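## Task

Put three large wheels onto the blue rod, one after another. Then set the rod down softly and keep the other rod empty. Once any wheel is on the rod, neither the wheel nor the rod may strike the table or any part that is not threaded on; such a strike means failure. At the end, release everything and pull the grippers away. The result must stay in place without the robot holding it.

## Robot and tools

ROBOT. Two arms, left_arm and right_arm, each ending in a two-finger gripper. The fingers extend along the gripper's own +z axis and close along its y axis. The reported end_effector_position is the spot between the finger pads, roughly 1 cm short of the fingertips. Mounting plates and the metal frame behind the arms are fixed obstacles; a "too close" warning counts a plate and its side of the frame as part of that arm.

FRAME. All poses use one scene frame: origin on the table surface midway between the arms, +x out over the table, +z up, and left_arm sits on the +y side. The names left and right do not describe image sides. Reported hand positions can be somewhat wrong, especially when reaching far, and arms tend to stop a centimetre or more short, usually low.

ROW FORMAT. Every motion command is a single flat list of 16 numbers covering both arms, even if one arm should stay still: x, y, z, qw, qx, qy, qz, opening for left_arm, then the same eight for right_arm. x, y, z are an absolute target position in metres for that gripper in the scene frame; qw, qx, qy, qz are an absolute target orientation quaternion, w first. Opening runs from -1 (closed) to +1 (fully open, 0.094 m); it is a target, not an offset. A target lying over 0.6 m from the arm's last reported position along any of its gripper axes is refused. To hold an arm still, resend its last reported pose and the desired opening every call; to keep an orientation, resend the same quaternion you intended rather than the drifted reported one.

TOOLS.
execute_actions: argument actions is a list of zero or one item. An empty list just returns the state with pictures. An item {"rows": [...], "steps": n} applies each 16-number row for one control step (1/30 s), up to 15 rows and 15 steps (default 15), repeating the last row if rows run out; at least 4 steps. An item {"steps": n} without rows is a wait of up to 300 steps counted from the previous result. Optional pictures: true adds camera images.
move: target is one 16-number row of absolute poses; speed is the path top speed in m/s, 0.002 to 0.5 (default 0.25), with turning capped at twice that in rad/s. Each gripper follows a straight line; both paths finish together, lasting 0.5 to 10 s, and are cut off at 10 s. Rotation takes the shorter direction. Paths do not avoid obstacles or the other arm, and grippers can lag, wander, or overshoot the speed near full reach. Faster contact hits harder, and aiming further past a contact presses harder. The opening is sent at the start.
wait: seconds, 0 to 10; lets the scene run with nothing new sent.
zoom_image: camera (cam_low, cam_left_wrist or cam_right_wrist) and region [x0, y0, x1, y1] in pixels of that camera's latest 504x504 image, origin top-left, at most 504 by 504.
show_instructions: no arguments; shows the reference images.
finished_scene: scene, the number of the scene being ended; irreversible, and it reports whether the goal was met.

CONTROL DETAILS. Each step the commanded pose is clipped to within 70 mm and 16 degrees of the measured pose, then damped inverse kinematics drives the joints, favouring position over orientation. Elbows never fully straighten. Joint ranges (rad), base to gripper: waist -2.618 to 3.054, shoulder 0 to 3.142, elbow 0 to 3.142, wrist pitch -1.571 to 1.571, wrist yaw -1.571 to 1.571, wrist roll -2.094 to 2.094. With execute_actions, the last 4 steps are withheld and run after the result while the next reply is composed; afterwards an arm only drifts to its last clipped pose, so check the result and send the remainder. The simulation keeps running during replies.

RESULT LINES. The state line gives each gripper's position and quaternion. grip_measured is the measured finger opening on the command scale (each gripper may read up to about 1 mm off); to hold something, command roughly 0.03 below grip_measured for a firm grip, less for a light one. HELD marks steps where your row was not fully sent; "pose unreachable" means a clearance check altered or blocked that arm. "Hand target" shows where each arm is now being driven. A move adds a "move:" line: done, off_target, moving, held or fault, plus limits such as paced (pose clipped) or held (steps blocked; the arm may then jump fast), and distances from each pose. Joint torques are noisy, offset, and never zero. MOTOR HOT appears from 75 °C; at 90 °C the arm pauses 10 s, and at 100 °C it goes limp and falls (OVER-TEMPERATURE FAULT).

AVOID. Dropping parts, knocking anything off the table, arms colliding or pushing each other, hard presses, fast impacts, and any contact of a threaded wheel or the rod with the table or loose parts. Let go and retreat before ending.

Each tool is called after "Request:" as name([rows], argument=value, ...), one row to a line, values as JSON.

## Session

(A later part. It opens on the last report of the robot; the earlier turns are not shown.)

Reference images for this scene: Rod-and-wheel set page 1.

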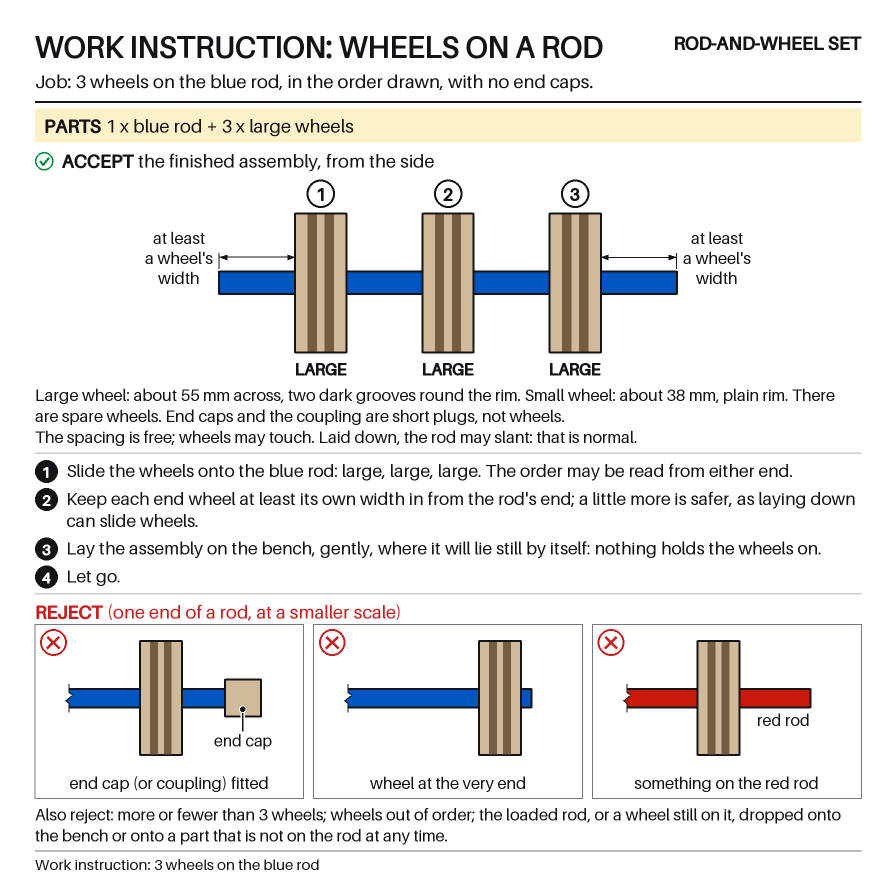

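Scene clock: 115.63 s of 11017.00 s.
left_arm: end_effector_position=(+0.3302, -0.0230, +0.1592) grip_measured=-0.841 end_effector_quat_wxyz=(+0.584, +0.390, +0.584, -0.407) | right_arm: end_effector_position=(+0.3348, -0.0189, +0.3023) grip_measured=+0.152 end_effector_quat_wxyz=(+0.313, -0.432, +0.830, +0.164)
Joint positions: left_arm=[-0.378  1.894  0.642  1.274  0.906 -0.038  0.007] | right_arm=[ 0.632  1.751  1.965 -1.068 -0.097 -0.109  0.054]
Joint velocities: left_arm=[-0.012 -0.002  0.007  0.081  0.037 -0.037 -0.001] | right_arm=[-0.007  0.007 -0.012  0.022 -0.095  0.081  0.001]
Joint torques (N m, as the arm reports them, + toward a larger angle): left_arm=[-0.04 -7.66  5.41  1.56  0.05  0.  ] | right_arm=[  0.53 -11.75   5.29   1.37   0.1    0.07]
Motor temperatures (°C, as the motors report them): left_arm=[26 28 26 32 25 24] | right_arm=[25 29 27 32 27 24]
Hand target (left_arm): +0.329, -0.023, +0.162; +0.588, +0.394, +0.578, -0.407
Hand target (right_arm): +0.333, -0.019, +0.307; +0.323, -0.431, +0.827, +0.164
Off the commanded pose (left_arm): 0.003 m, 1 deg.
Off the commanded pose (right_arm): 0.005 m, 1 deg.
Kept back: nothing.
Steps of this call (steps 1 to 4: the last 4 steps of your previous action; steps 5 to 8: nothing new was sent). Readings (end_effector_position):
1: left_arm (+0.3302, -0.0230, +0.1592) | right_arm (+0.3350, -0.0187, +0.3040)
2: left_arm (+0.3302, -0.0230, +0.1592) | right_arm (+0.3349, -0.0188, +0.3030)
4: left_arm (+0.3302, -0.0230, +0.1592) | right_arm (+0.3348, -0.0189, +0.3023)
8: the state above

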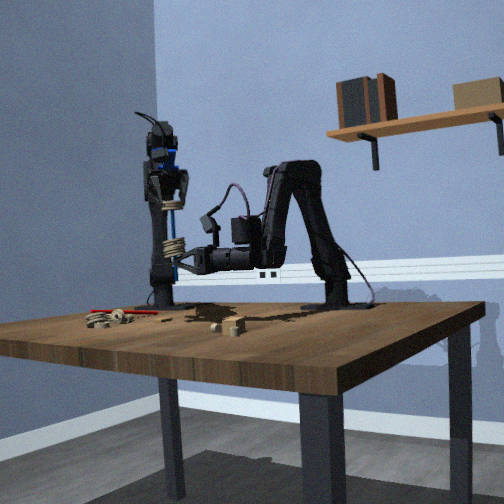

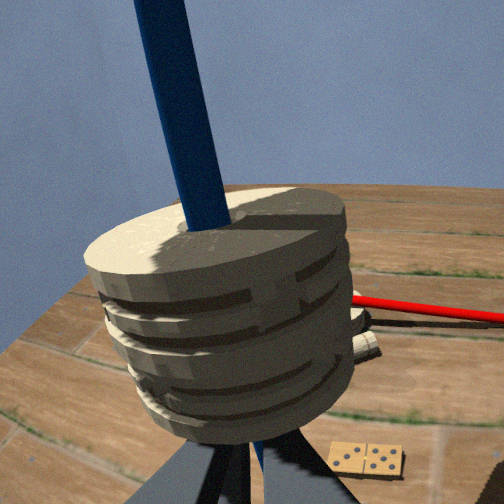

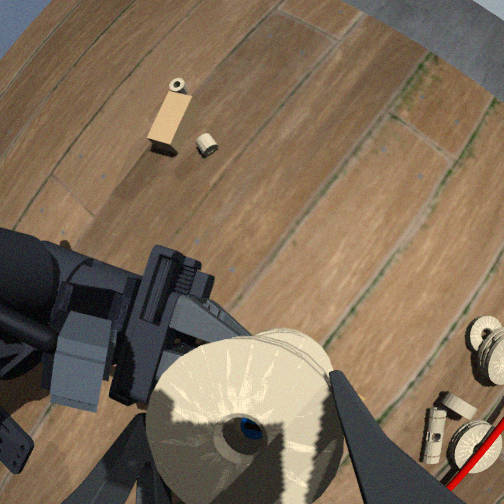

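Request:
execute_actions([
  {"rows":[[0.3292,-0.0234,0.162,0.588,0.3935,0.5775,-0.4072,-0.875,0.3334,-0.0187,0.3064,0.3232,-0.4309,0.8265,0.1641,0.12],[0.3292,-0.0234,0.162,0.588,0.3935,0.5775,-0.4072,-0.875,0.3334,-0.0187,0.3058,0.3232,-0.4309,0.8265,0.1641,0.12],[0.3292,-0.0234,0.162,0.588,0.3935,0.5775,-0.4072,-0.875,0.3333,-0.0188,0.3052,0.3232,-0.4309,0.8265,0.1641,0.12],[0.3292,-0.0234,0.162,0.588,0.3935,0.5775,-0.4072,-0.875,0.3333,-0.0188,0.3046,0.3232,-0.4309,0.8265,0.1641,0.12],[0.3292,-0.0234,0.162,0.588,0.3935,0.5775,-0.4072,-0.875,0.3332,-0.0189,0.304,0.3232,-0.4309,0.8265,0.1641,0.12],[0.3292,-0.0234,0.162,0.588,0.3935,0.5775,-0.4072,-0.875,0.3332,-0.0189,0.3034,0.3232,-0.4309,0.8265,0.1641,0.12],[0.3292,-0.0234,0.162,0.588,0.3935,0.5775,-0.4072,-0.875,0.3332,-0.0189,0.3028,0.3232,-0.4309,0.8265,0.1641,0.12],[0.3292,-0.0234,0.162,0.588,0.3935,0.5775,-0.4072,-0.875,0.3332,-0.0189,0.3022,0.3232,-0.4309,0.8265,0.1641,0.12],[0.3292,-0.0234,0.162,0.588,0.3935,0.5775,-0.4072,-0.875,0.3332,-0.0189,0.3016,0.3232,-0.4309,0.8265,0.1641,0.12]],"steps":15},
], pictures=true)

Request:
zoom_image(camera="cam_right_wrist", region=[190, 390, 300, 500])

Scene clock: 116.50 s of 11017.00 s.
left_arm: end_effector_position=(+0.3302, -0.0230, +0.1573) grip_measured=-0.841 end_effector_quat_wxyz=(+0.580, +0.389, +0.587, -0.409) | right_arm: end_effector_position=(+0.3358, -0.0189, +0.2984) grip_measured=+0.152 end_effector_quat_wxyz=(+0.315, -0.431, +0.830, +0.162)
Joint positions: left_arm=[-0.378  1.894  0.642  1.264  0.906 -0.038  0.007] | right_arm=[ 0.632  1.743  1.936 -1.045 -0.093 -0.109  0.054]
Joint velocities: left_arm=[ 0.007  0.012 -0.012  0.037  0.022  0.051  0.001] | right_arm=[-0.002 -0.037 -0.071 -0.007 -0.022  0.007  0.001]
Joint torques (N m, as the arm reports them, + toward a larger angle): left_arm=[-0.03 -7.6   5.44  1.64  0.11  0.  ] | right_arm=[  0.5  -11.74   4.86   1.36   0.01   0.  ]
Motor temperatures (°C, as the motors report them): left_arm=[26 28 26 32 25 24] | right_arm=[25 29 27 32 27 24]
Steps of this call (steps 1 to 15: nothing new was sent; steps 16 to 26: the first 11 steps of this action). Readings (end_effector_position):
16: left_arm (+0.3302, -0.0230, +0.1592) | right_arm (+0.3348, -0.0189, +0.3023)
17: left_arm (+0.3302, -0.0230, +0.1592) | right_arm (+0.3348, -0.0189, +0.3023)
19: left_arm (+0.3302, -0.0230, +0.1592) | right_arm (+0.3352, -0.0185, +0.3014)
23: left_arm (+0.3302, -0.0230, +0.1574) | right_arm (+0.3363, -0.0183, +0.2989)
26: the state above

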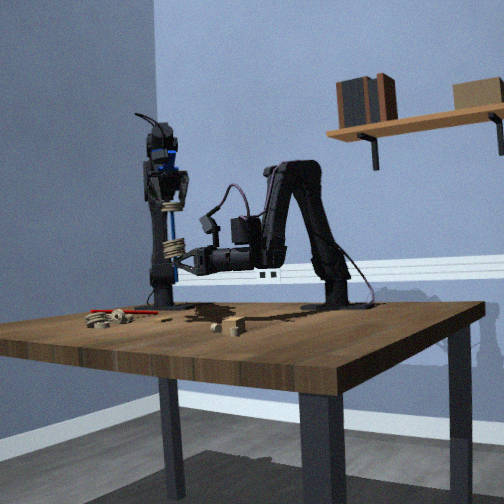

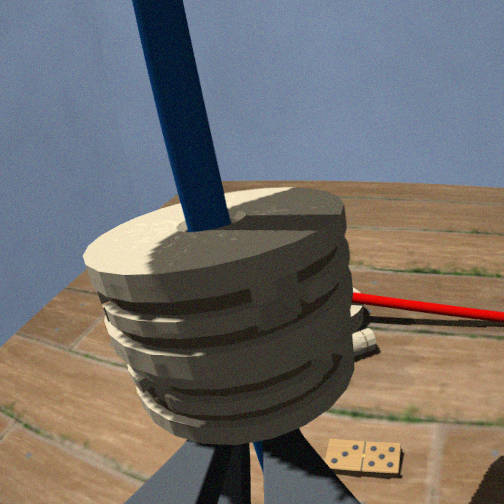

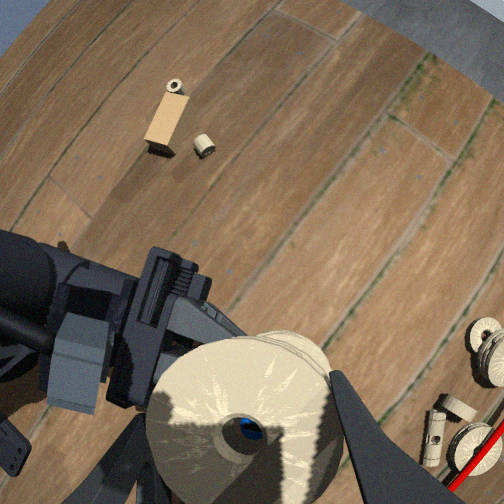

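Region (190, 390, 300, 500) of cam_right_wrist's 504x504 image, scaled by 4.582, with more detail than that image has.

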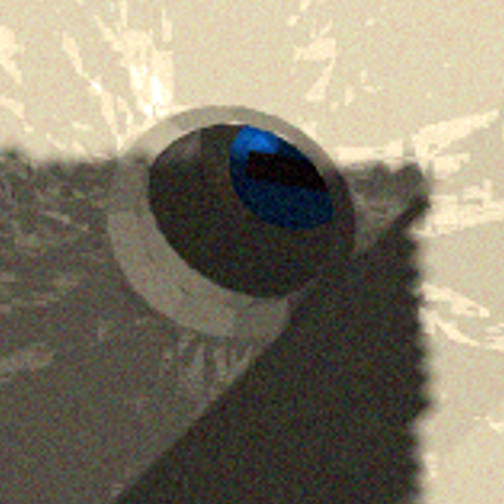

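Request:
execute_actions([
  {"rows":[[0.3292,-0.0234,0.162,0.588,0.3935,0.5775,-0.4072,-0.875,0.3333,-0.0196,0.3018,0.3238,-0.4305,0.8267,0.163,0.12],[0.3292,-0.0234,0.162,0.588,0.3935,0.5775,-0.4072,-0.875,0.3334,-0.0203,0.3018,0.3243,-0.43,0.827,0.1619,0.12],[0.3292,-0.0234,0.162,0.588,0.3935,0.5775,-0.4072,-0.875,0.3335,-0.021,0.3016,0.3249,-0.4296,0.8272,0.1608,0.12]],"steps":12},
], pictures=true)

Request:
zoom_image(camera="cam_right_wrist", region=[190, 390, 300, 500])

Scene clock: 117.07 s of 11017.00 s.
left_arm: end_effector_position=(+0.3302, -0.0230, +0.1575) grip_measured=-0.841 end_effector_quat_wxyz=(+0.581, +0.389, +0.587, -0.408) | right_arm: end_effector_position=(+0.3358, -0.0196, +0.2956) grip_measured=+0.152 end_effector_quat_wxyz=(+0.313, -0.431, +0.831, +0.160)
Joint positions: left_arm=[-0.378  1.894  0.642  1.265  0.906 -0.038  0.007] | right_arm=[ 0.632  1.743  1.928 -1.043 -0.09  -0.109  0.054]
Joint velocities: left_arm=[ 0.012  0.002 -0.012 -0.051 -0.037 -0.066  0.001] | right_arm=[-0.012 -0.007 -0.007  0.022  0.022  0.007 -0.001]
Joint torques (N m, as the arm reports them, + toward a larger angle): left_arm=[-0.04 -7.67  5.43  1.64  0.06  0.  ] | right_arm=[  0.39 -12.39   4.92   1.39  -0.01  -0.01]
Motor temperatures (°C, as the motors report them): left_arm=[26 28 26 32 25 24] | right_arm=[25 29 27 32 27 24]
Off your previous action's commanded pose (left_arm): 0.005 m, 1 deg at its last step (step 4 of this call).
Off your previous action's commanded pose (right_arm): 0.006 m, 1 deg at its last step (step 4 of this call).
Steps of this call (steps 1 to 4: the last 4 steps of your previous action; steps 5 to 9: nothing new was sent; steps 10 to 17: the first 8 steps of this action). Readings (end_effector_position):
10: left_arm (+0.3302, -0.0230, +0.1575) | right_arm (+0.3353, -0.0194, +0.2955)
11: left_arm (+0.3302, -0.0230, +0.1575) | right_arm (+0.3354, -0.0195, +0.2955)
13: left_arm (+0.3302, -0.0230, +0.1575) | right_arm (+0.3356, -0.0195, +0.2955)
17: the state above

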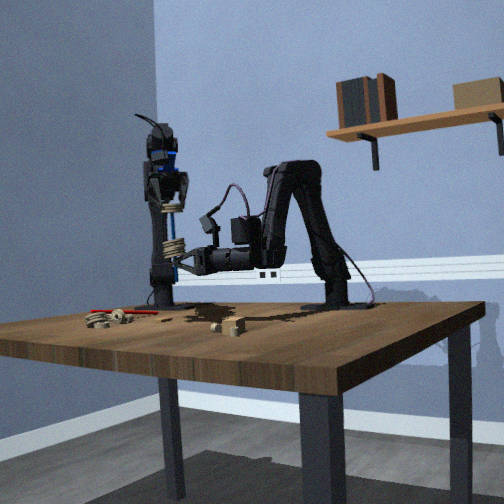

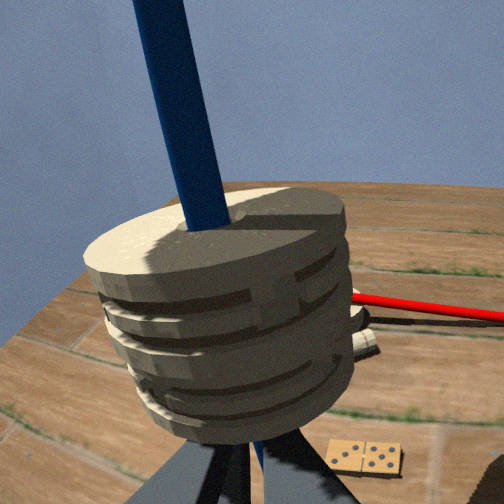

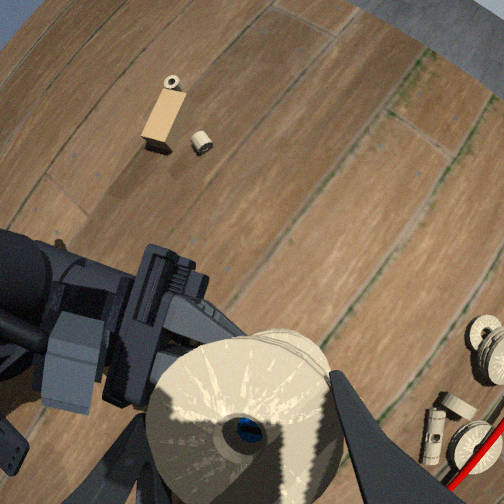

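Region (190, 390, 300, 500) of cam_right_wrist's 504x504 image, scaled by 4.582, with more detail than that image has.

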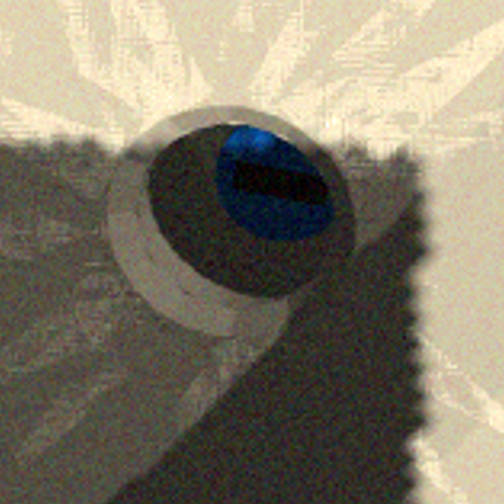

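Request:
execute_actions([
  {"rows":[[0.3292,-0.0234,0.162,0.588,0.3935,0.5775,-0.4072,-0.875,0.3334,-0.021,0.3006,0.3251,-0.4296,0.8271,0.1611,0.12],[0.3292,-0.0234,0.162,0.588,0.3935,0.5775,-0.4072,-0.875,0.3333,-0.021,0.2994,0.3253,-0.4296,0.8269,0.1614,0.12],[0.3292,-0.0234,0.162,0.588,0.3935,0.5775,-0.4072,-0.875,0.3332,-0.021,0.298,0.3255,-0.4296,0.8268,0.1617,0.12],[0.3292,-0.0234,0.162,0.588,0.3935,0.5775,-0.4072,-0.875,0.3332,-0.021,0.2964,0.3257,-0.4296,0.8266,0.162,0.12],[0.3292,-0.0234,0.162,0.588,0.3935,0.5775,-0.4072,-0.875,0.3331,-0.0209,0.2946,0.3259,-0.4296,0.8265,0.1624,0.12],[0.3292,-0.0234,0.162,0.588,0.3935,0.5775,-0.4072,-0.875,0.333,-0.0209,0.2926,0.3261,-0.4296,0.8263,0.1627,0.12],[0.3292,-0.0234,0.162,0.588,0.3935,0.5775,-0.4072,-0.875,0.3329,-0.0209,0.2906,0.3263,-0.4296,0.8262,0.163,0.12],[0.3292,-0.0234,0.162,0.588,0.3935,0.5775,-0.4072,-0.875,0.3328,-0.0209,0.2886,0.3265,-0.4297,0.826,0.1633,0.12],[0.3292,-0.0234,0.162,0.588,0.3935,0.5775,-0.4072,-0.875,0.3328,-0.0209,0.2866,0.3267,-0.4297,0.8259,0.1636,0.12],[0.3292,-0.0234,0.162,0.588,0.3935,0.5775,-0.4072,-0.875,0.3327,-0.0208,0.2846,0.3269,-0.4297,0.8257,0.1639,0.12],[0.3292,-0.0234,0.162,0.588,0.3935,0.5775,-0.4072,-0.875,0.3326,-0.0208,0.2826,0.3271,-0.4297,0.8256,0.1642,0.12],[0.3292,-0.0234,0.162,0.588,0.3935,0.5775,-0.4072,-0.875,0.3325,-0.0208,0.2806,0.3273,-0.4297,0.8254,0.1646,0.12],[0.3292,-0.0234,0.162,0.588,0.3935,0.5775,-0.4072,-0.875,0.3324,-0.0208,0.2786,0.3275,-0.4297,0.8253,0.1649,0.12],[0.3292,-0.0234,0.162,0.588,0.3935,0.5775,-0.4072,-0.875,0.3323,-0.0208,0.2766,0.3277,-0.4297,0.8251,0.1652,0.12],[0.3292,-0.0234,0.162,0.588,0.3935,0.5775,-0.4072,-0.875,0.3322,-0.0208,0.2746,0.328,-0.4297,0.825,0.1655,0.12]],"steps":15},
])

Request:
execute_actions([
  {"steps":8},
], pictures=true)

Request:
zoom_image(camera="cam_right_wrist", region=[170, 370, 310, 504])

Scene clock: 118.27 s of 11017.00 s.
left_arm: end_effector_position=(+0.3302, -0.0230, +0.1575) grip_measured=-0.841 end_effector_quat_wxyz=(+0.581, +0.389, +0.587, -0.408) | right_arm: end_effector_position=(+0.3333, -0.0224, +0.2766) grip_measured=+0.152 end_effector_quat_wxyz=(+0.307, -0.432, +0.833, +0.158)
Joint positions: left_arm=[-0.378  1.894  0.642  1.265  0.906 -0.038  0.007] | right_arm=[ 0.632  1.709  1.816 -0.977 -0.09  -0.109  0.054]
Joint velocities: left_arm=[ 0.007  0.002  0.012  0.007  0.051  0.022 -0.001] | right_arm=[-0.012 -0.105 -0.383  0.315  0.022 -0.051 -0.001]
Joint torques (N m, as the arm reports them, + toward a larger angle): left_arm=[-0.03 -7.65  5.44  1.67  0.06 -0.02] | right_arm=[  0.3  -12.25   5.29   1.24   0.04   0.04]
Motor temperatures (°C, as the motors report them): left_arm=[26 28 26 32 25 24] | right_arm=[25 29 27 32 27 24]
Off your previous action's commanded pose (left_arm): 0.005 m, 1 deg at its last step (step 4 of this call).
Off your previous action's commanded pose (right_arm): 0.007 m, 1 deg at its last step (step 4 of this call).
Steps of this call (steps 1 to 4: the last 4 steps of your previous action; steps 5 to 25: nothing new was sent; steps 26 to 36: the first 11 steps of this action). Readings (end_effector_position):
26: left_arm (+0.3302, -0.0230, +0.1575) | right_arm (+0.3361, -0.0195, +0.2953)
27: left_arm (+0.3302, -0.0230, +0.1575) | right_arm (+0.3359, -0.0197, +0.2946)
29: left_arm (+0.3302, -0.0230, +0.1575) | right_arm (+0.3352, -0.0205, +0.2921)
33: left_arm (+0.3302, -0.0230, +0.1575) | right_arm (+0.3336, -0.0221, +0.2835)
36: the state above

Scene clock: 118.53 s of 11017.00 s.
left_arm: end_effector_position=(+0.3300, -0.0230, +0.1575) grip_measured=-0.841 end_effector_quat_wxyz=(+0.580, +0.389, +0.587, -0.409) | right_arm: end_effector_position=(+0.3332, -0.0226, +0.2631) grip_measured=+0.152 end_effector_quat_wxyz=(+0.307, -0.432, +0.833, +0.158)
Joint positions: left_arm=[-0.378  1.894  0.642  1.265  0.908 -0.038  0.007] | right_arm=[ 0.632  1.691  1.74  -0.921 -0.09  -0.109  0.054]
Joint velocities: left_arm=[ 0.032 -0.012 -0.012  0.037 -0.066 -0.051 -0.001] | right_arm=[ 0.012  0.002 -0.032  0.125 -0.007 -0.051 -0.001]
Joint torques (N m, as the arm reports them, + toward a larger angle): left_arm=[ 0.01 -7.69  5.51  1.63  0.09  0.  ] | right_arm=[  0.39 -12.59   5.64   1.43  -0.03   0.01]
Motor temperatures (°C, as the motors report them): left_arm=[26 28 26 32 25 24] | right_arm=[25 29 27 32 27 24]
Hand target (left_arm): +0.329, -0.023, +0.162; +0.588, +0.394, +0.578, -0.407
Hand target (right_arm): +0.332, -0.021, +0.275; +0.326, -0.430, +0.825, +0.165
Off the commanded pose (left_arm): 0.005 m, 1 deg.
Off the commanded pose (right_arm): 0.012 m, 3 deg.
Kept back: nothing.
Steps of this call (steps 1 to 4: the last 4 steps of your previous action; steps 5 to 8: nothing new was sent). Readings (end_effector_position):
1: left_arm (+0.3301, -0.0230, +0.1575) | right_arm (+0.3333, -0.0225, +0.2743)
2: left_arm (+0.3301, -0.0230, +0.1575) | right_arm (+0.3332, -0.0226, +0.2718)
4: left_arm (+0.3301, -0.0230, +0.1575) | right_arm (+0.3330, -0.0228, +0.2677)
8: the state above

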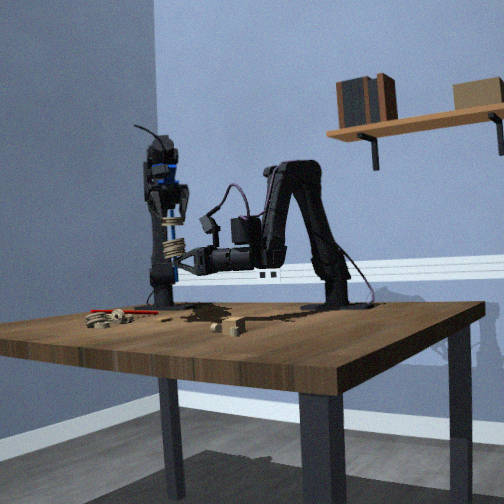

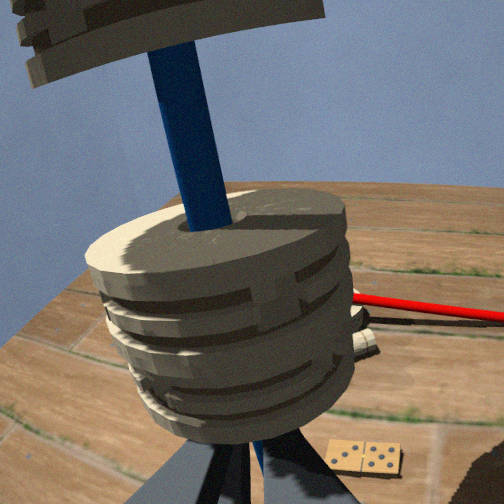

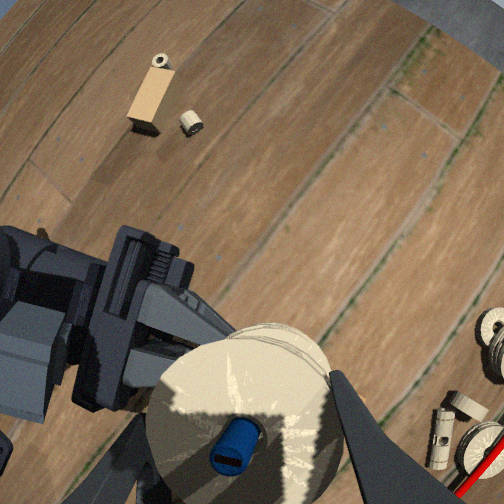

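Region (170, 370, 310, 504) of cam_right_wrist's 504x504 image, scaled by 3.600, with more detail than that image has; it fills the top 482 rows of this view, and the rest is white.

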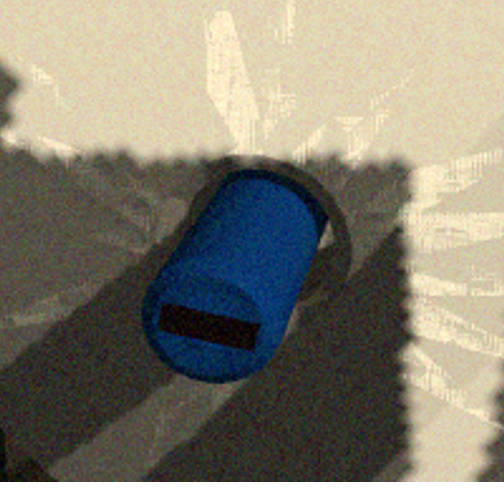

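Request:
execute_actions([
  {"rows":[[0.3292,-0.0234,0.162,0.588,0.3935,0.5775,-0.4072,-0.875,0.3321,-0.0204,0.2734,0.329,-0.4297,0.8242,0.1671,0.12],[0.3292,-0.0234,0.162,0.588,0.3935,0.5775,-0.4072,-0.875,0.3319,-0.02,0.2718,0.33,-0.4297,0.8235,0.1687,0.12],[0.3292,-0.0234,0.162,0.588,0.3935,0.5775,-0.4072,-0.875,0.3317,-0.0196,0.27,0.331,-0.4298,0.8227,0.1703,0.12],[0.3292,-0.0234,0.162,0.588,0.3935,0.5775,-0.4072,-0.875,0.3315,-0.0192,0.268,0.332,-0.4298,0.8219,0.1719,0.12],[0.3292,-0.0234,0.162,0.588,0.3935,0.5775,-0.4072,-0.875,0.3314,-0.0188,0.266,0.333,-0.4298,0.8212,0.1735,0.12],[0.3292,-0.0234,0.162,0.588,0.3935,0.5775,-0.4072,-0.875,0.3312,-0.0184,0.264,0.334,-0.4298,0.8204,0.175,0.12],[0.3292,-0.0234,0.162,0.588,0.3935,0.5775,-0.4072,-0.875,0.3312,-0.0184,0.262,0.334,-0.4298,0.8204,0.175,0.12],[0.3292,-0.0234,0.162,0.588,0.3935,0.5775,-0.4072,-0.875,0.3312,-0.0184,0.26,0.334,-0.4298,0.8204,0.175,0.12],[0.3292,-0.0234,0.162,0.588,0.3935,0.5775,-0.4072,-0.875,0.3312,-0.0184,0.258,0.334,-0.4298,0.8204,0.175,0.12],[0.3292,-0.0234,0.162,0.588,0.3935,0.5775,-0.4072,-0.875,0.3312,-0.0184,0.256,0.334,-0.4298,0.8204,0.175,0.12],[0.3292,-0.0234,0.162,0.588,0.3935,0.5775,-0.4072,-0.875,0.3312,-0.0184,0.254,0.334,-0.4298,0.8204,0.175,0.12],[0.3292,-0.0234,0.162,0.588,0.3935,0.5775,-0.4072,-0.875,0.3312,-0.0184,0.2522,0.334,-0.4298,0.8204,0.175,0.12],[0.3292,-0.0234,0.162,0.588,0.3935,0.5775,-0.4072,-0.875,0.3312,-0.0184,0.2506,0.334,-0.4298,0.8204,0.175,0.12],[0.3292,-0.0234,0.162,0.588,0.3935,0.5775,-0.4072,-0.875,0.3312,-0.0184,0.2492,0.334,-0.4298,0.8204,0.175,0.12],[0.3292,-0.0234,0.162,0.588,0.3935,0.5775,-0.4072,-0.875,0.3312,-0.0184,0.248,0.334,-0.4298,0.8204,0.175,0.12]],"steps":15},
])

Request:
execute_actions([
  {"steps":10},
], pictures=true)

Request:
zoom_image(camera="cam_low", region=[145, 200, 225, 280])

Scene clock: 120.33 s of 11017.00 s.
left_arm: end_effector_position=(+0.3300, -0.0230, +0.1576) grip_measured=-0.841 end_effector_quat_wxyz=(+0.581, +0.389, +0.587, -0.409) | right_arm: end_effector_position=(+0.3326, -0.0229, +0.2468) grip_measured=+0.152 end_effector_quat_wxyz=(+0.314, -0.431, +0.830, +0.161)
Joint positions: left_arm=[-0.378  1.894  0.642  1.265  0.908 -0.038  0.007] | right_arm=[ 0.632  1.657  1.624 -0.821 -0.091 -0.109  0.054]
Joint velocities: left_arm=[ 0.012 -0.012  0.007  0.007 -0.007  0.022 -0.001] | right_arm=[-0.007 -0.032 -0.325  0.286 -0.037  0.095  0.001]
Joint torques (N m, as the arm reports them, + toward a larger angle): left_arm=[-0.25 -7.67  5.42  1.62  0.08  0.  ] | right_arm=[  0.41 -12.02   5.77   1.37  -0.1    0.06]
Motor temperatures (°C, as the motors report them): left_arm=[26 28 26 32 25 24] | right_arm=[25 29 27 32 27 24]
Steps of this call (steps 1 to 43: nothing new was sent; steps 44 to 54: the first 11 steps of this action). Readings (end_effector_position):
44: left_arm (+0.3300, -0.0230, +0.1575) | right_arm (+0.3348, -0.0209, +0.2646)
45: left_arm (+0.3300, -0.0230, +0.1575) | right_arm (+0.3348, -0.0209, +0.2642)
47: left_arm (+0.3300, -0.0230, +0.1576) | right_arm (+0.3342, -0.0215, +0.2625)
51: left_arm (+0.3300, -0.0230, +0.1576) | right_arm (+0.3327, -0.0230, +0.2541)
54: the state above

Scene clock: 120.67 s of 11017.00 s.
left_arm: end_effector_position=(+0.3300, -0.0230, +0.1576) grip_measured=-0.841 end_effector_quat_wxyz=(+0.581, +0.389, +0.587, -0.409) | right_arm: end_effector_position=(+0.3337, -0.0218, +0.2350) grip_measured=+0.152 end_effector_quat_wxyz=(+0.315, -0.431, +0.830, +0.161)
Joint positions: left_arm=[-0.378  1.894  0.642  1.265  0.908 -0.038  0.007] | right_arm=[ 0.632  1.654  1.573 -0.772 -0.091 -0.109  0.054]
Joint velocities: left_arm=[ 0.012  0.012  0.002  0.037 -0.037 -0.037 -0.   ] | right_arm=[ 0.007 -0.002 -0.022  0.081 -0.022  0.066 -0.001]
Joint torques (N m, as the arm reports them, + toward a larger angle): left_arm=[ 0.   -7.67  5.41  1.64  0.04  0.  ] | right_arm=[  0.47 -12.41   5.89   1.35  -0.13   0.05]
Motor temperatures (°C, as the motors report them): left_arm=[26 28 26 32 25 24] | right_arm=[25 29 27 32 27 24]
Hand target (left_arm): +0.329, -0.023, +0.162; +0.588, +0.394, +0.578, -0.407
Hand target (right_arm): +0.331, -0.019, +0.248; +0.333, -0.430, +0.821, +0.174
Off the commanded pose (left_arm): 0.005 m, 1 deg.
Off the commanded pose (right_arm): 0.014 m, 3 deg.
Kept back: nothing.
Steps of this call (steps 1 to 4: the last 4 steps of your previous action; steps 5 to 10: nothing new was sent). Readings (end_effector_position):
1: left_arm (+0.3300, -0.0230, +0.1576) | right_arm (+0.3326, -0.0229, +0.2441)
2: left_arm (+0.3300, -0.0230, +0.1576) | right_arm (+0.3326, -0.0230, +0.2417)
4: left_arm (+0.3300, -0.0230, +0.1576) | right_arm (+0.3326, -0.0229, +0.2373)
8: left_arm (+0.3300, -0.0230, +0.1576) | right_arm (+0.3329, -0.0226, +0.2341)
10: the state above

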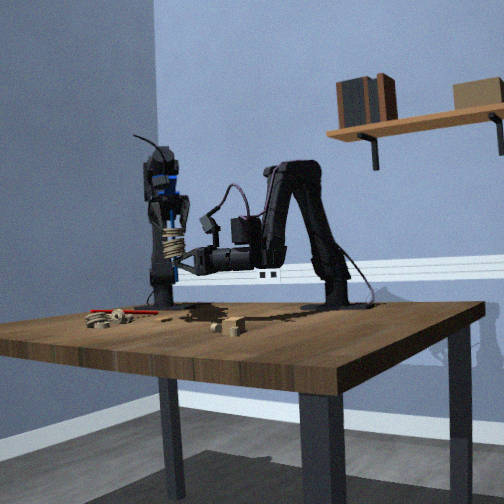

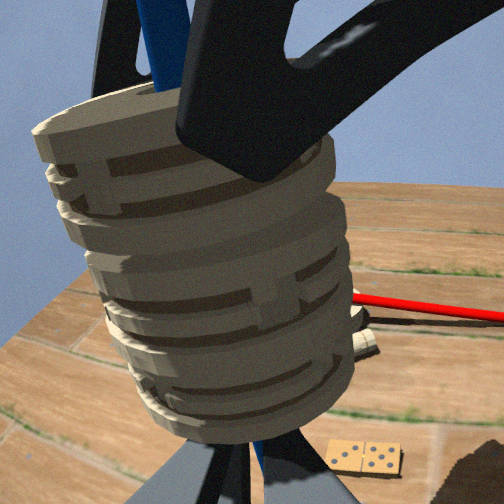

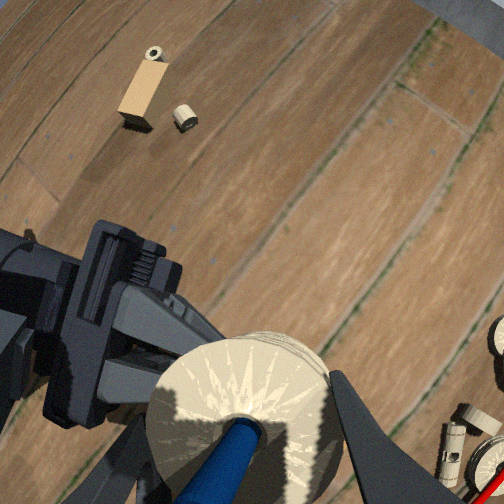

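Region (145, 200, 225, 280) of cam_low's 504x504 image, scaled by 6.300, with more detail than that image has.

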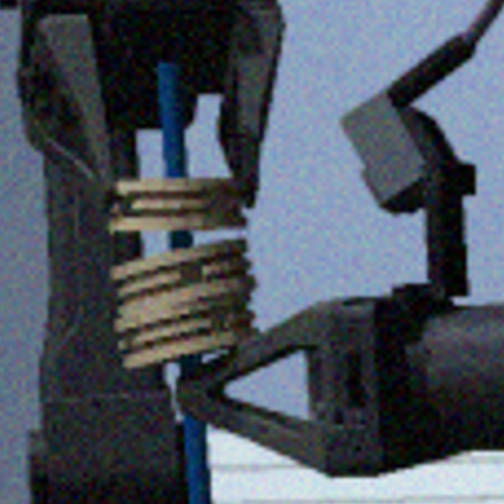

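Request:
execute_actions([
  {"rows":[[0.3292,-0.0234,0.162,0.588,0.3935,0.5775,-0.4072,-0.875,0.3311,-0.0186,0.2474,0.3334,-0.43,0.8206,0.1747,0.12],[0.3292,-0.0234,0.162,0.588,0.3935,0.5775,-0.4072,-0.875,0.331,-0.0188,0.2468,0.3328,-0.4301,0.8208,0.1744,0.12],[0.3292,-0.0234,0.162,0.588,0.3935,0.5775,-0.4072,-0.875,0.3309,-0.019,0.2462,0.3322,-0.4302,0.821,0.1741,0.12],[0.3292,-0.0234,0.162,0.588,0.3935,0.5775,-0.4072,-0.875,0.3308,-0.0191,0.2456,0.3316,-0.4303,0.8213,0.1738,0.12],[0.3292,-0.0234,0.162,0.588,0.3935,0.5775,-0.4072,-0.875,0.3307,-0.0192,0.245,0.331,-0.4304,0.8216,0.1735,0.12],[0.3292,-0.0234,0.162,0.588,0.3935,0.5775,-0.4072,-0.875,0.3306,-0.0193,0.2444,0.3304,-0.4305,0.8218,0.1732,0.12],[0.3292,-0.0234,0.162,0.588,0.3935,0.5775,-0.4072,-0.875,0.3305,-0.0194,0.2438,0.3298,-0.4306,0.822,0.1729,0.12]],"steps":15},
])

Scene clock: 121.30 s of 11017.00 s.
left_arm: end_effector_position=(+0.3300, -0.0230, +0.1576) grip_measured=-0.841 end_effector_quat_wxyz=(+0.581, +0.389, +0.587, -0.409) | right_arm: end_effector_position=(+0.3342, -0.0211, +0.2358) grip_measured=+0.152 end_effector_quat_wxyz=(+0.317, -0.431, +0.829, +0.162)
Joint positions: left_arm=[-0.378  1.894  0.642  1.265  0.908 -0.038  0.007] | right_arm=[ 0.632  1.654  1.573 -0.767 -0.091 -0.109  0.054]
Joint velocities: left_arm=[-0.007  0.002 -0.007  0.066 -0.037  0.022 -0.   ] | right_arm=[-0.007 -0.007 -0.007 -0.022 -0.11   0.066 -0.   ]
Joint torques (N m, as the arm reports them, + toward a larger angle): left_arm=[-0.05 -7.69  5.43  1.64  0.04  0.  ] | right_arm=[  0.33 -12.49   5.14   1.5   -0.11   0.02]
Motor temperatures (°C, as the motors report them): left_arm=[26 28 26 32 25 24] | right_arm=[25 29 27 33 27 24]
Steps of this call (steps 1 to 8: nothing new was sent; steps 9 to 19: the first 11 steps of this action). Readings (end_effector_position):
9: left_arm (+0.3300, -0.0230, +0.1576) | right_arm (+0.3342, -0.0211, +0.2358)
10: left_arm (+0.3300, -0.0230, +0.1576) | right_arm (+0.3342, -0.0211, +0.2358)
12: left_arm (+0.3300, -0.0230, +0.1576) | right_arm (+0.3342, -0.0211, +0.2358)
16: left_arm (+0.3300, -0.0230, +0.1576) | right_arm (+0.3342, -0.0211, +0.2358)
19: the state above

Request:
execute_actions([
  {"rows":[[0.3292,-0.0234,0.162,0.588,0.3935,0.5775,-0.4072,-0.875,0.3304,-0.0195,0.2432,0.3292,-0.4307,0.8222,0.1726,0.12],[0.3292,-0.0234,0.162,0.588,0.3935,0.5775,-0.4072,-0.875,0.3303,-0.0196,0.2426,0.3286,-0.4308,0.8225,0.1723,0.12],[0.3292,-0.0234,0.162,0.588,0.3935,0.5775,-0.4072,-0.875,0.3302,-0.0197,0.242,0.328,-0.4309,0.8227,0.172,0.12],[0.3292,-0.0234,0.162,0.588,0.3935,0.5775,-0.4072,-0.875,0.3301,-0.0198,0.2414,0.3274,-0.431,0.8229,0.1717,0.12]],"steps":15},
])

Scene clock: 121.87 s of 11017.00 s.
left_arm: end_effector_position=(+0.3300, -0.0230, +0.1576) grip_measured=-0.841 end_effector_quat_wxyz=(+0.581, +0.389, +0.587, -0.409) | right_arm: end_effector_position=(+0.3336, -0.0217, +0.2325) grip_measured=+0.152 end_effector_quat_wxyz=(+0.315, -0.431, +0.830, +0.162)
Joint positions: left_arm=[-0.378  1.894  0.642  1.265  0.908 -0.038  0.007] | right_arm=[ 0.632  1.652  1.56  -0.76  -0.092 -0.109  0.054]
Joint velocities: left_arm=[-0.002 -0.002 -0.017 -0.051  0.037 -0.007  0.001] | right_arm=[0.007 0.002 0.002 0.051 0.051 0.037 0.   ]
Joint torques (N m, as the arm reports them, + toward a larger angle): left_arm=[-0.13 -7.67  5.41  1.64  0.03  0.  ] | right_arm=[  0.44 -12.03   5.7    1.38  -0.13   0.  ]
Motor temperatures (°C, as the motors report them): left_arm=[26 28 26 32 25 24] | right_arm=[25 29 27 33 27 24]
Off your previous action's commanded pose (left_arm): 0.005 m, 1 deg at its last step (step 4 of this call).
Off your previous action's commanded pose (right_arm): 0.009 m, 2 deg at its last step (step 4 of this call).
Steps of this call (steps 1 to 4: the last 4 steps of your previous action; steps 5 to 6: nothing new was sent; steps 7 to 17: the first 11 steps of this action). Readings (end_effector_position):
7: left_arm (+0.3300, -0.0230, +0.1576) | right_arm (+0.3342, -0.0211, +0.2358)
8: left_arm (+0.3300, -0.0230, +0.1576) | right_arm (+0.3342, -0.0211, +0.2358)
10: left_arm (+0.3300, -0.0230, +0.1576) | right_arm (+0.3340, -0.0212, +0.2349)
14: left_arm (+0.3300, -0.0230, +0.1576) | right_arm (+0.3336, -0.0217, +0.2327)
17: the state above

Request:
execute_actions([
  {"rows":[[0.3292,-0.0234,0.162,0.588,0.3935,0.5775,-0.4072,-0.875,0.3301,-0.0198,0.2414,0.3274,-0.431,0.8229,0.1717,0.13],[0.3292,-0.0234,0.162,0.588,0.3935,0.5775,-0.4072,-0.875,0.3301,-0.0198,0.2414,0.3274,-0.431,0.8229,0.1717,0.14],[0.3292,-0.0234,0.162,0.588,0.3935,0.5775,-0.4072,-0.875,0.3301,-0.0198,0.2414,0.3274,-0.431,0.8229,0.1717,0.148],[0.3292,-0.0234,0.162,0.588,0.3935,0.5775,-0.4072,-0.875,0.3301,-0.0198,0.2414,0.3274,-0.431,0.8229,0.1717,0.153],[0.3292,-0.0234,0.162,0.588,0.3935,0.5775,-0.4072,-0.875,0.3301,-0.0198,0.2414,0.3274,-0.431,0.8229,0.1717,0.158],[0.3292,-0.0234,0.162,0.588,0.3935,0.5775,-0.4072,-0.875,0.3301,-0.0198,0.2414,0.3274,-0.431,0.8229,0.1717,0.164],[0.3292,-0.0234,0.162,0.588,0.3935,0.5775,-0.4072,-0.875,0.3301,-0.0198,0.2414,0.3274,-0.431,0.8229,0.1717,0.172],[0.3292,-0.0234,0.162,0.588,0.3935,0.5775,-0.4072,-0.875,0.3301,-0.0198,0.2414,0.3274,-0.431,0.8229,0.1717,0.18],[0.3292,-0.0234,0.162,0.588,0.3935,0.5775,-0.4072,-0.875,0.3301,-0.0198,0.2414,0.3274,-0.431,0.8229,0.1717,0.19],[0.3292,-0.0234,0.162,0.588,0.3935,0.5775,-0.4072,-0.875,0.3301,-0.0198,0.2414,0.3274,-0.431,0.8229,0.1717,0.205],[0.3292,-0.0234,0.162,0.588,0.3935,0.5775,-0.4072,-0.875,0.3301,-0.0198,0.2414,0.3274,-0.431,0.8229,0.1717,0.225],[0.3292,-0.0234,0.162,0.588,0.3935,0.5775,-0.4072,-0.875,0.3301,-0.0198,0.2414,0.3274,-0.431,0.8229,0.1717,0.25],[0.3292,-0.0234,0.162,0.588,0.3935,0.5775,-0.4072,-0.875,0.3301,-0.0198,0.2414,0.3274,-0.431,0.8229,0.1717,0.29],[0.3292,-0.0234,0.162,0.588,0.3935,0.5775,-0.4072,-0.875,0.3301,-0.0198,0.2414,0.3274,-0.431,0.8229,0.1717,0.33],[0.3292,-0.0234,0.162,0.588,0.3935,0.5775,-0.4072,-0.875,0.3301,-0.0198,0.2414,0.3274,-0.431,0.8229,0.1717,0.36]],"steps":15},
])

Request:
execute_actions([
  {"steps":8},
], pictures=true)

Request:
zoom_image(camera="cam_low", region=[135, 170, 235, 290])

Scene clock: 123.10 s of 11017.00 s.
left_arm: end_effector_position=(+0.3300, -0.0230, +0.1576) grip_measured=-0.841 end_effector_quat_wxyz=(+0.581, +0.389, +0.587, -0.409) | right_arm: end_effector_position=(+0.3341, -0.0211, +0.2331) grip_measured=+0.215 end_effector_quat_wxyz=(+0.316, -0.431, +0.829, +0.162)
Joint positions: left_arm=[-0.378  1.894  0.642  1.265  0.908 -0.038  0.007] | right_arm=[ 0.632  1.652  1.56  -0.757 -0.092 -0.109  0.057]
Joint velocities: left_arm=[-0.022 -0.012 -0.017 -0.022  0.037  0.007 -0.   ] | right_arm=[-0.002 -0.007 -0.007  0.022  0.066 -0.022  0.016]
Joint torques (N m, as the arm reports them, + toward a larger angle): left_arm=[-0.01 -7.74  5.56  1.58  0.07  0.02] | right_arm=[  0.45 -12.06   5.78   1.37  -0.11   0.07]
Motor temperatures (°C, as the motors report them): left_arm=[26 29 26 32 25 24] | right_arm=[25 29 27 33 27 24]
Off your previous action's commanded pose (left_arm): 0.004 m, 1 deg at its last step (step 4 of this call).
Off your previous action's commanded pose (right_arm): 0.009 m, 2 deg at its last step (step 4 of this call).
Steps of this call (steps 1 to 4: the last 4 steps of your previous action; steps 5 to 26: nothing new was sent; steps 27 to 37: the first 11 steps of this action). Readings (end_effector_position):
27: left_arm (+0.3300, -0.0230, +0.1576) | right_arm (+0.3340, -0.0212, +0.2330)
28: left_arm (+0.3300, -0.0230, +0.1576) | right_arm (+0.3340, -0.0212, +0.2330)
30: left_arm (+0.3300, -0.0230, +0.1576) | right_arm (+0.3340, -0.0212, +0.2330)
34: left_arm (+0.3300, -0.0230, +0.1576) | right_arm (+0.3340, -0.0212, +0.2330)
37: the state above

Scene clock: 123.37 s of 11017.00 s.
left_arm: end_effector_position=(+0.3300, -0.0230, +0.1576) grip_measured=-0.841 end_effector_quat_wxyz=(+0.581, +0.389, +0.587, -0.409) | right_arm: end_effector_position=(+0.3345, -0.0207, +0.2336) grip_measured=+0.358 end_effector_quat_wxyz=(+0.318, -0.431, +0.829, +0.163)
Joint positions: left_arm=[-0.378  1.894  0.642  1.265  0.908 -0.038  0.007] | right_arm=[ 0.632  1.652  1.56  -0.754 -0.092 -0.109  0.064]
Joint velocities: left_arm=[ 0.007 -0.002  0.012 -0.007 -0.007 -0.022  0.001] | right_arm=[-0.002  0.007 -0.002  0.022 -0.037  0.007 -0.001]
Joint torques (N m, as the arm reports them, + toward a larger angle): left_arm=[-0.05 -7.69  5.36  1.64  0.05  0.  ] | right_arm=[  0.51 -12.03   5.69   1.32  -0.08   0.05]
Motor temperatures (°C, as the motors report them): left_arm=[26 29 26 32 25 24] | right_arm=[25 29 27 33 27 24]
Hand target (left_arm): +0.329, -0.023, +0.162; +0.588, +0.394, +0.578, -0.407
Hand target (right_arm): +0.330, -0.020, +0.241; +0.327, -0.431, +0.823, +0.171
Off the commanded pose (left_arm): 0.004 m, 1 deg.
Off the commanded pose (right_arm): 0.009 m, 2 deg.
Kept back: nothing.
Steps of this call (steps 1 to 4: the last 4 steps of your previous action; steps 5 to 8: nothing new was sent). Readings (end_effector_position):
1: left_arm (+0.3300, -0.0230, +0.1576) | right_arm (+0.3341, -0.0211, +0.2332)
2: left_arm (+0.3300, -0.0230, +0.1576) | right_arm (+0.3342, -0.0210, +0.2333)
4: left_arm (+0.3300, -0.0230, +0.1576) | right_arm (+0.3344, -0.0208, +0.2335)
8: the state above

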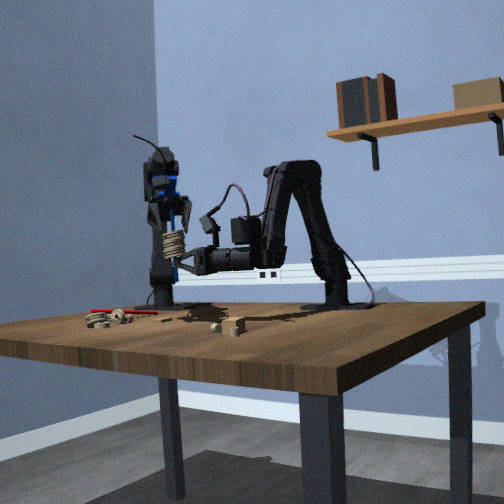

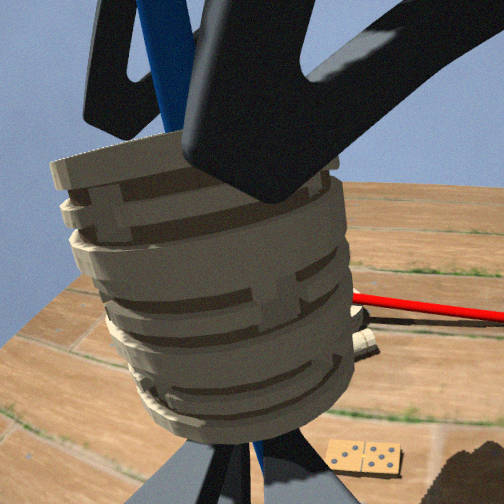

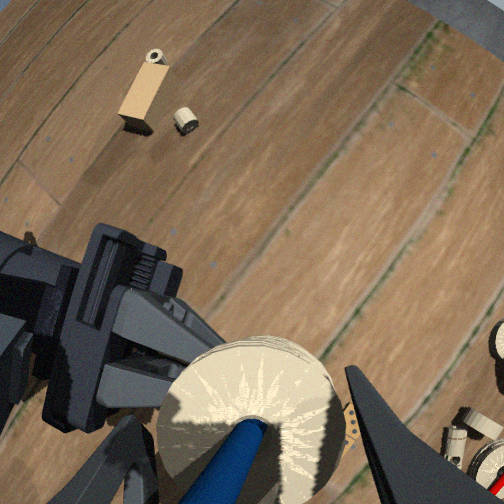

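Region (135, 170, 235, 290) of cam_low's 504x504 image, scaled by 4.200, with more detail than that image has.

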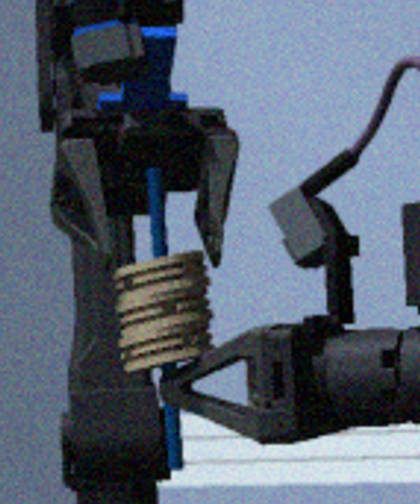

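All three wheels are on. Retreat the right arm.

Request:
move(target=[0.3292,-0.0234,0.162,0.588,0.3935,0.5775,-0.4072,-0.875,0.28,-0.095,0.285,0.3274,-0.431,0.8229,0.1717,0.4], speed=0.15)

Scene clock: 124.83 s of 11017.00 s.
left_arm: end_effector_position=(+0.3300, -0.0230, +0.1572) grip_measured=-0.841 end_effector_quat_wxyz=(+0.580, +0.389, +0.587, -0.409) | right_arm: end_effector_position=(+0.2850, -0.0883, +0.2919) grip_measured=+0.398 end_effector_quat_wxyz=(+0.338, -0.428, +0.820, +0.173)
Joint positions: left_arm=[-0.378  1.894  0.642  1.263  0.908 -0.038  0.007] | right_arm=[ 0.585  1.36   1.495 -0.936 -0.131 -0.142  0.066]
Joint velocities: left_arm=[-0.007 -0.002  0.012 -0.081  0.022 -0.066  0.002] | right_arm=[ 0.002 -0.002 -0.007 -0.022  0.051  0.022  0.001]
Joint torques (N m, as the arm reports them, + toward a larger angle): left_arm=[-0.03 -7.68  5.43  1.65  0.05  0.  ] | right_arm=[-0.88 -6.93  5.31  1.12 -0.15 -0.08]
Motor temperatures (°C, as the motors report them): left_arm=[26 29 26 32 25 24] | right_arm=[25 29 27 33 27 24]
Hand target (left_arm): +0.329, -0.023, +0.162; +0.588, +0.394, +0.578, -0.407
Hand target (right_arm): +0.281, -0.094, +0.287; +0.328, -0.431, +0.823, +0.172
Off the commanded pose (left_arm): 0.005 m, 2 deg.
Off the commanded pose (right_arm): 0.011 m, 1 deg.
Kept back: nothing.
move: off_target (right_arm)

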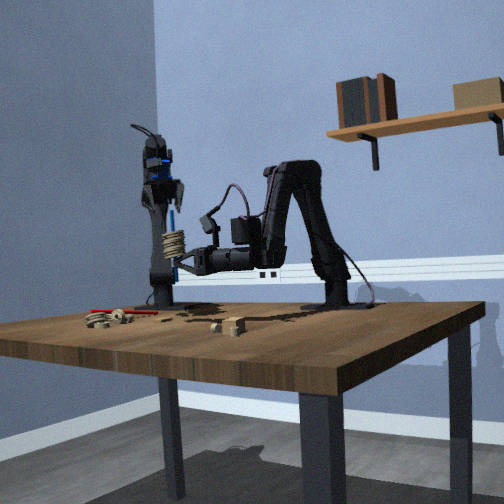

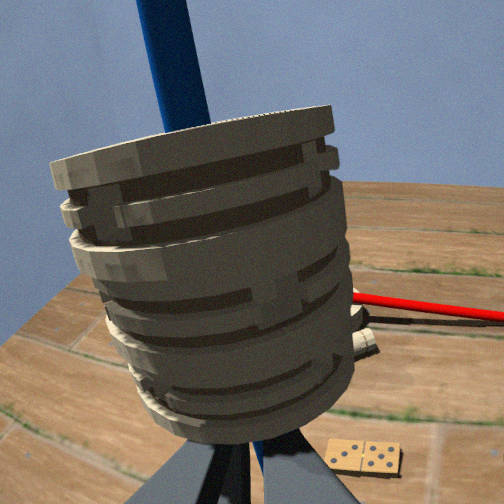

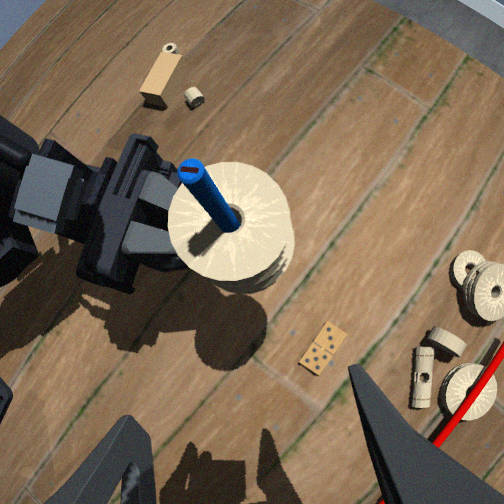

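Request:
move(target=[0.32,0.04,0.11,0.0831,0.2996,0.9501,-0.0262,-0.875,0.2463,-0.324,0.2255,0.383,-0.007,0.924,0.010,0.4], speed=0.25)

Scene clock: 129.30 s of 11017.00 s.
left_arm: end_effector_position=(+0.3105, +0.0477, +0.1003) grip_measured=-0.841 end_effector_quat_wxyz=(+0.068, +0.295, +0.953, -0.025) | right_arm: end_effector_position=(+0.2541, -0.3185, +0.2317) grip_measured=+0.398 end_effector_quat_wxyz=(+0.384, -0.011, +0.923, +0.019)
Joint positions: left_arm=[-0.571  1.88   1.544 -1.093  0.024  0.115  0.007] | right_arm=[ 0.19   0.74   0.956 -1.022  0.219  0.261  0.066]
Joint velocities: left_arm=[-0.017 -0.002 -0.002 -0.007  0.066 -0.081 -0.001] | right_arm=[-0.007 -0.007  0.007 -0.022  0.022  0.037  0.   ]
Joint torques (N m, as the arm reports them, + toward a larger angle): left_arm=[-0.91 -8.66 10.24  0.5  -0.03 -0.02] | right_arm=[-0.77 -1.47  4.88  1.1   0.16  0.01]
Motor temperatures (°C, as the motors report them): left_arm=[26 29 27 32 25 24] | right_arm=[25 29 27 33 27 24]
Hand target (left_arm): +0.319, +0.041, +0.111; +0.086, +0.297, +0.951, -0.025
Hand target (right_arm): +0.248, -0.324, +0.227; +0.381, -0.006, +0.924, +0.012
Off the commanded pose (left_arm): 0.016 m, 2 deg.
Off the commanded pose (right_arm): 0.011 m, 1 deg.
Kept back: nothing.
move: off_target (left_arm, right_arm)

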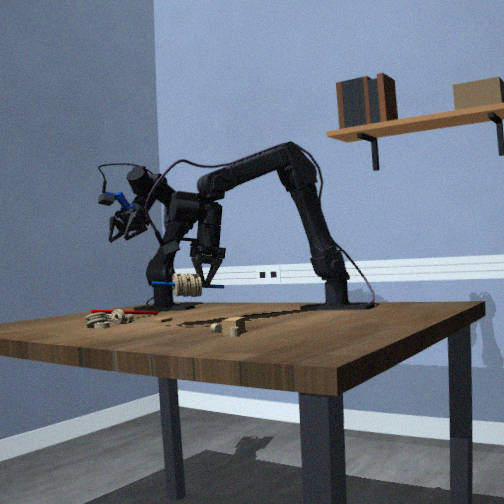

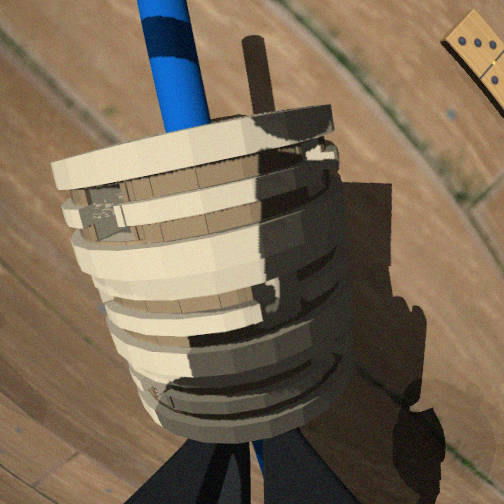

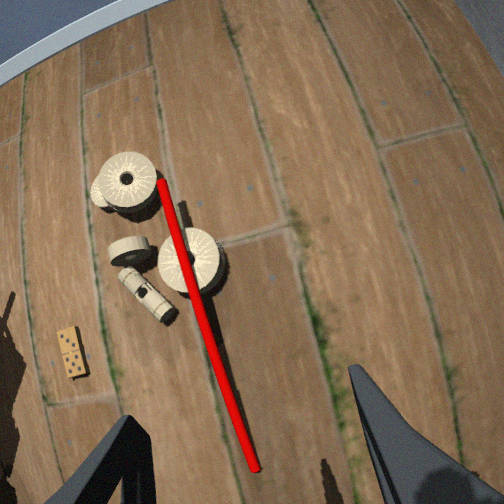

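Request:
zoom_image(camera="cam_low", region=[140, 245, 240, 345])

Region (140, 245, 240, 345) of cam_low's 504x504 image, scaled by 5.040, with more detail than that image has.

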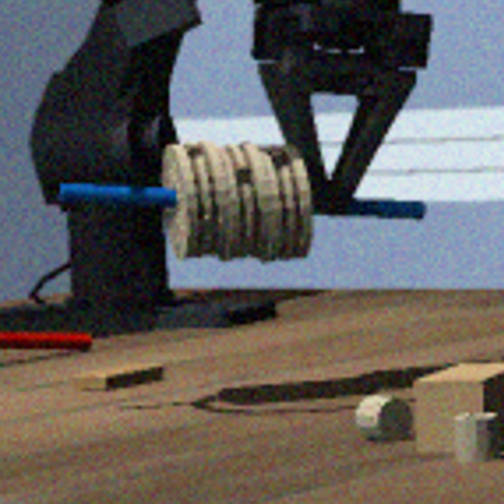

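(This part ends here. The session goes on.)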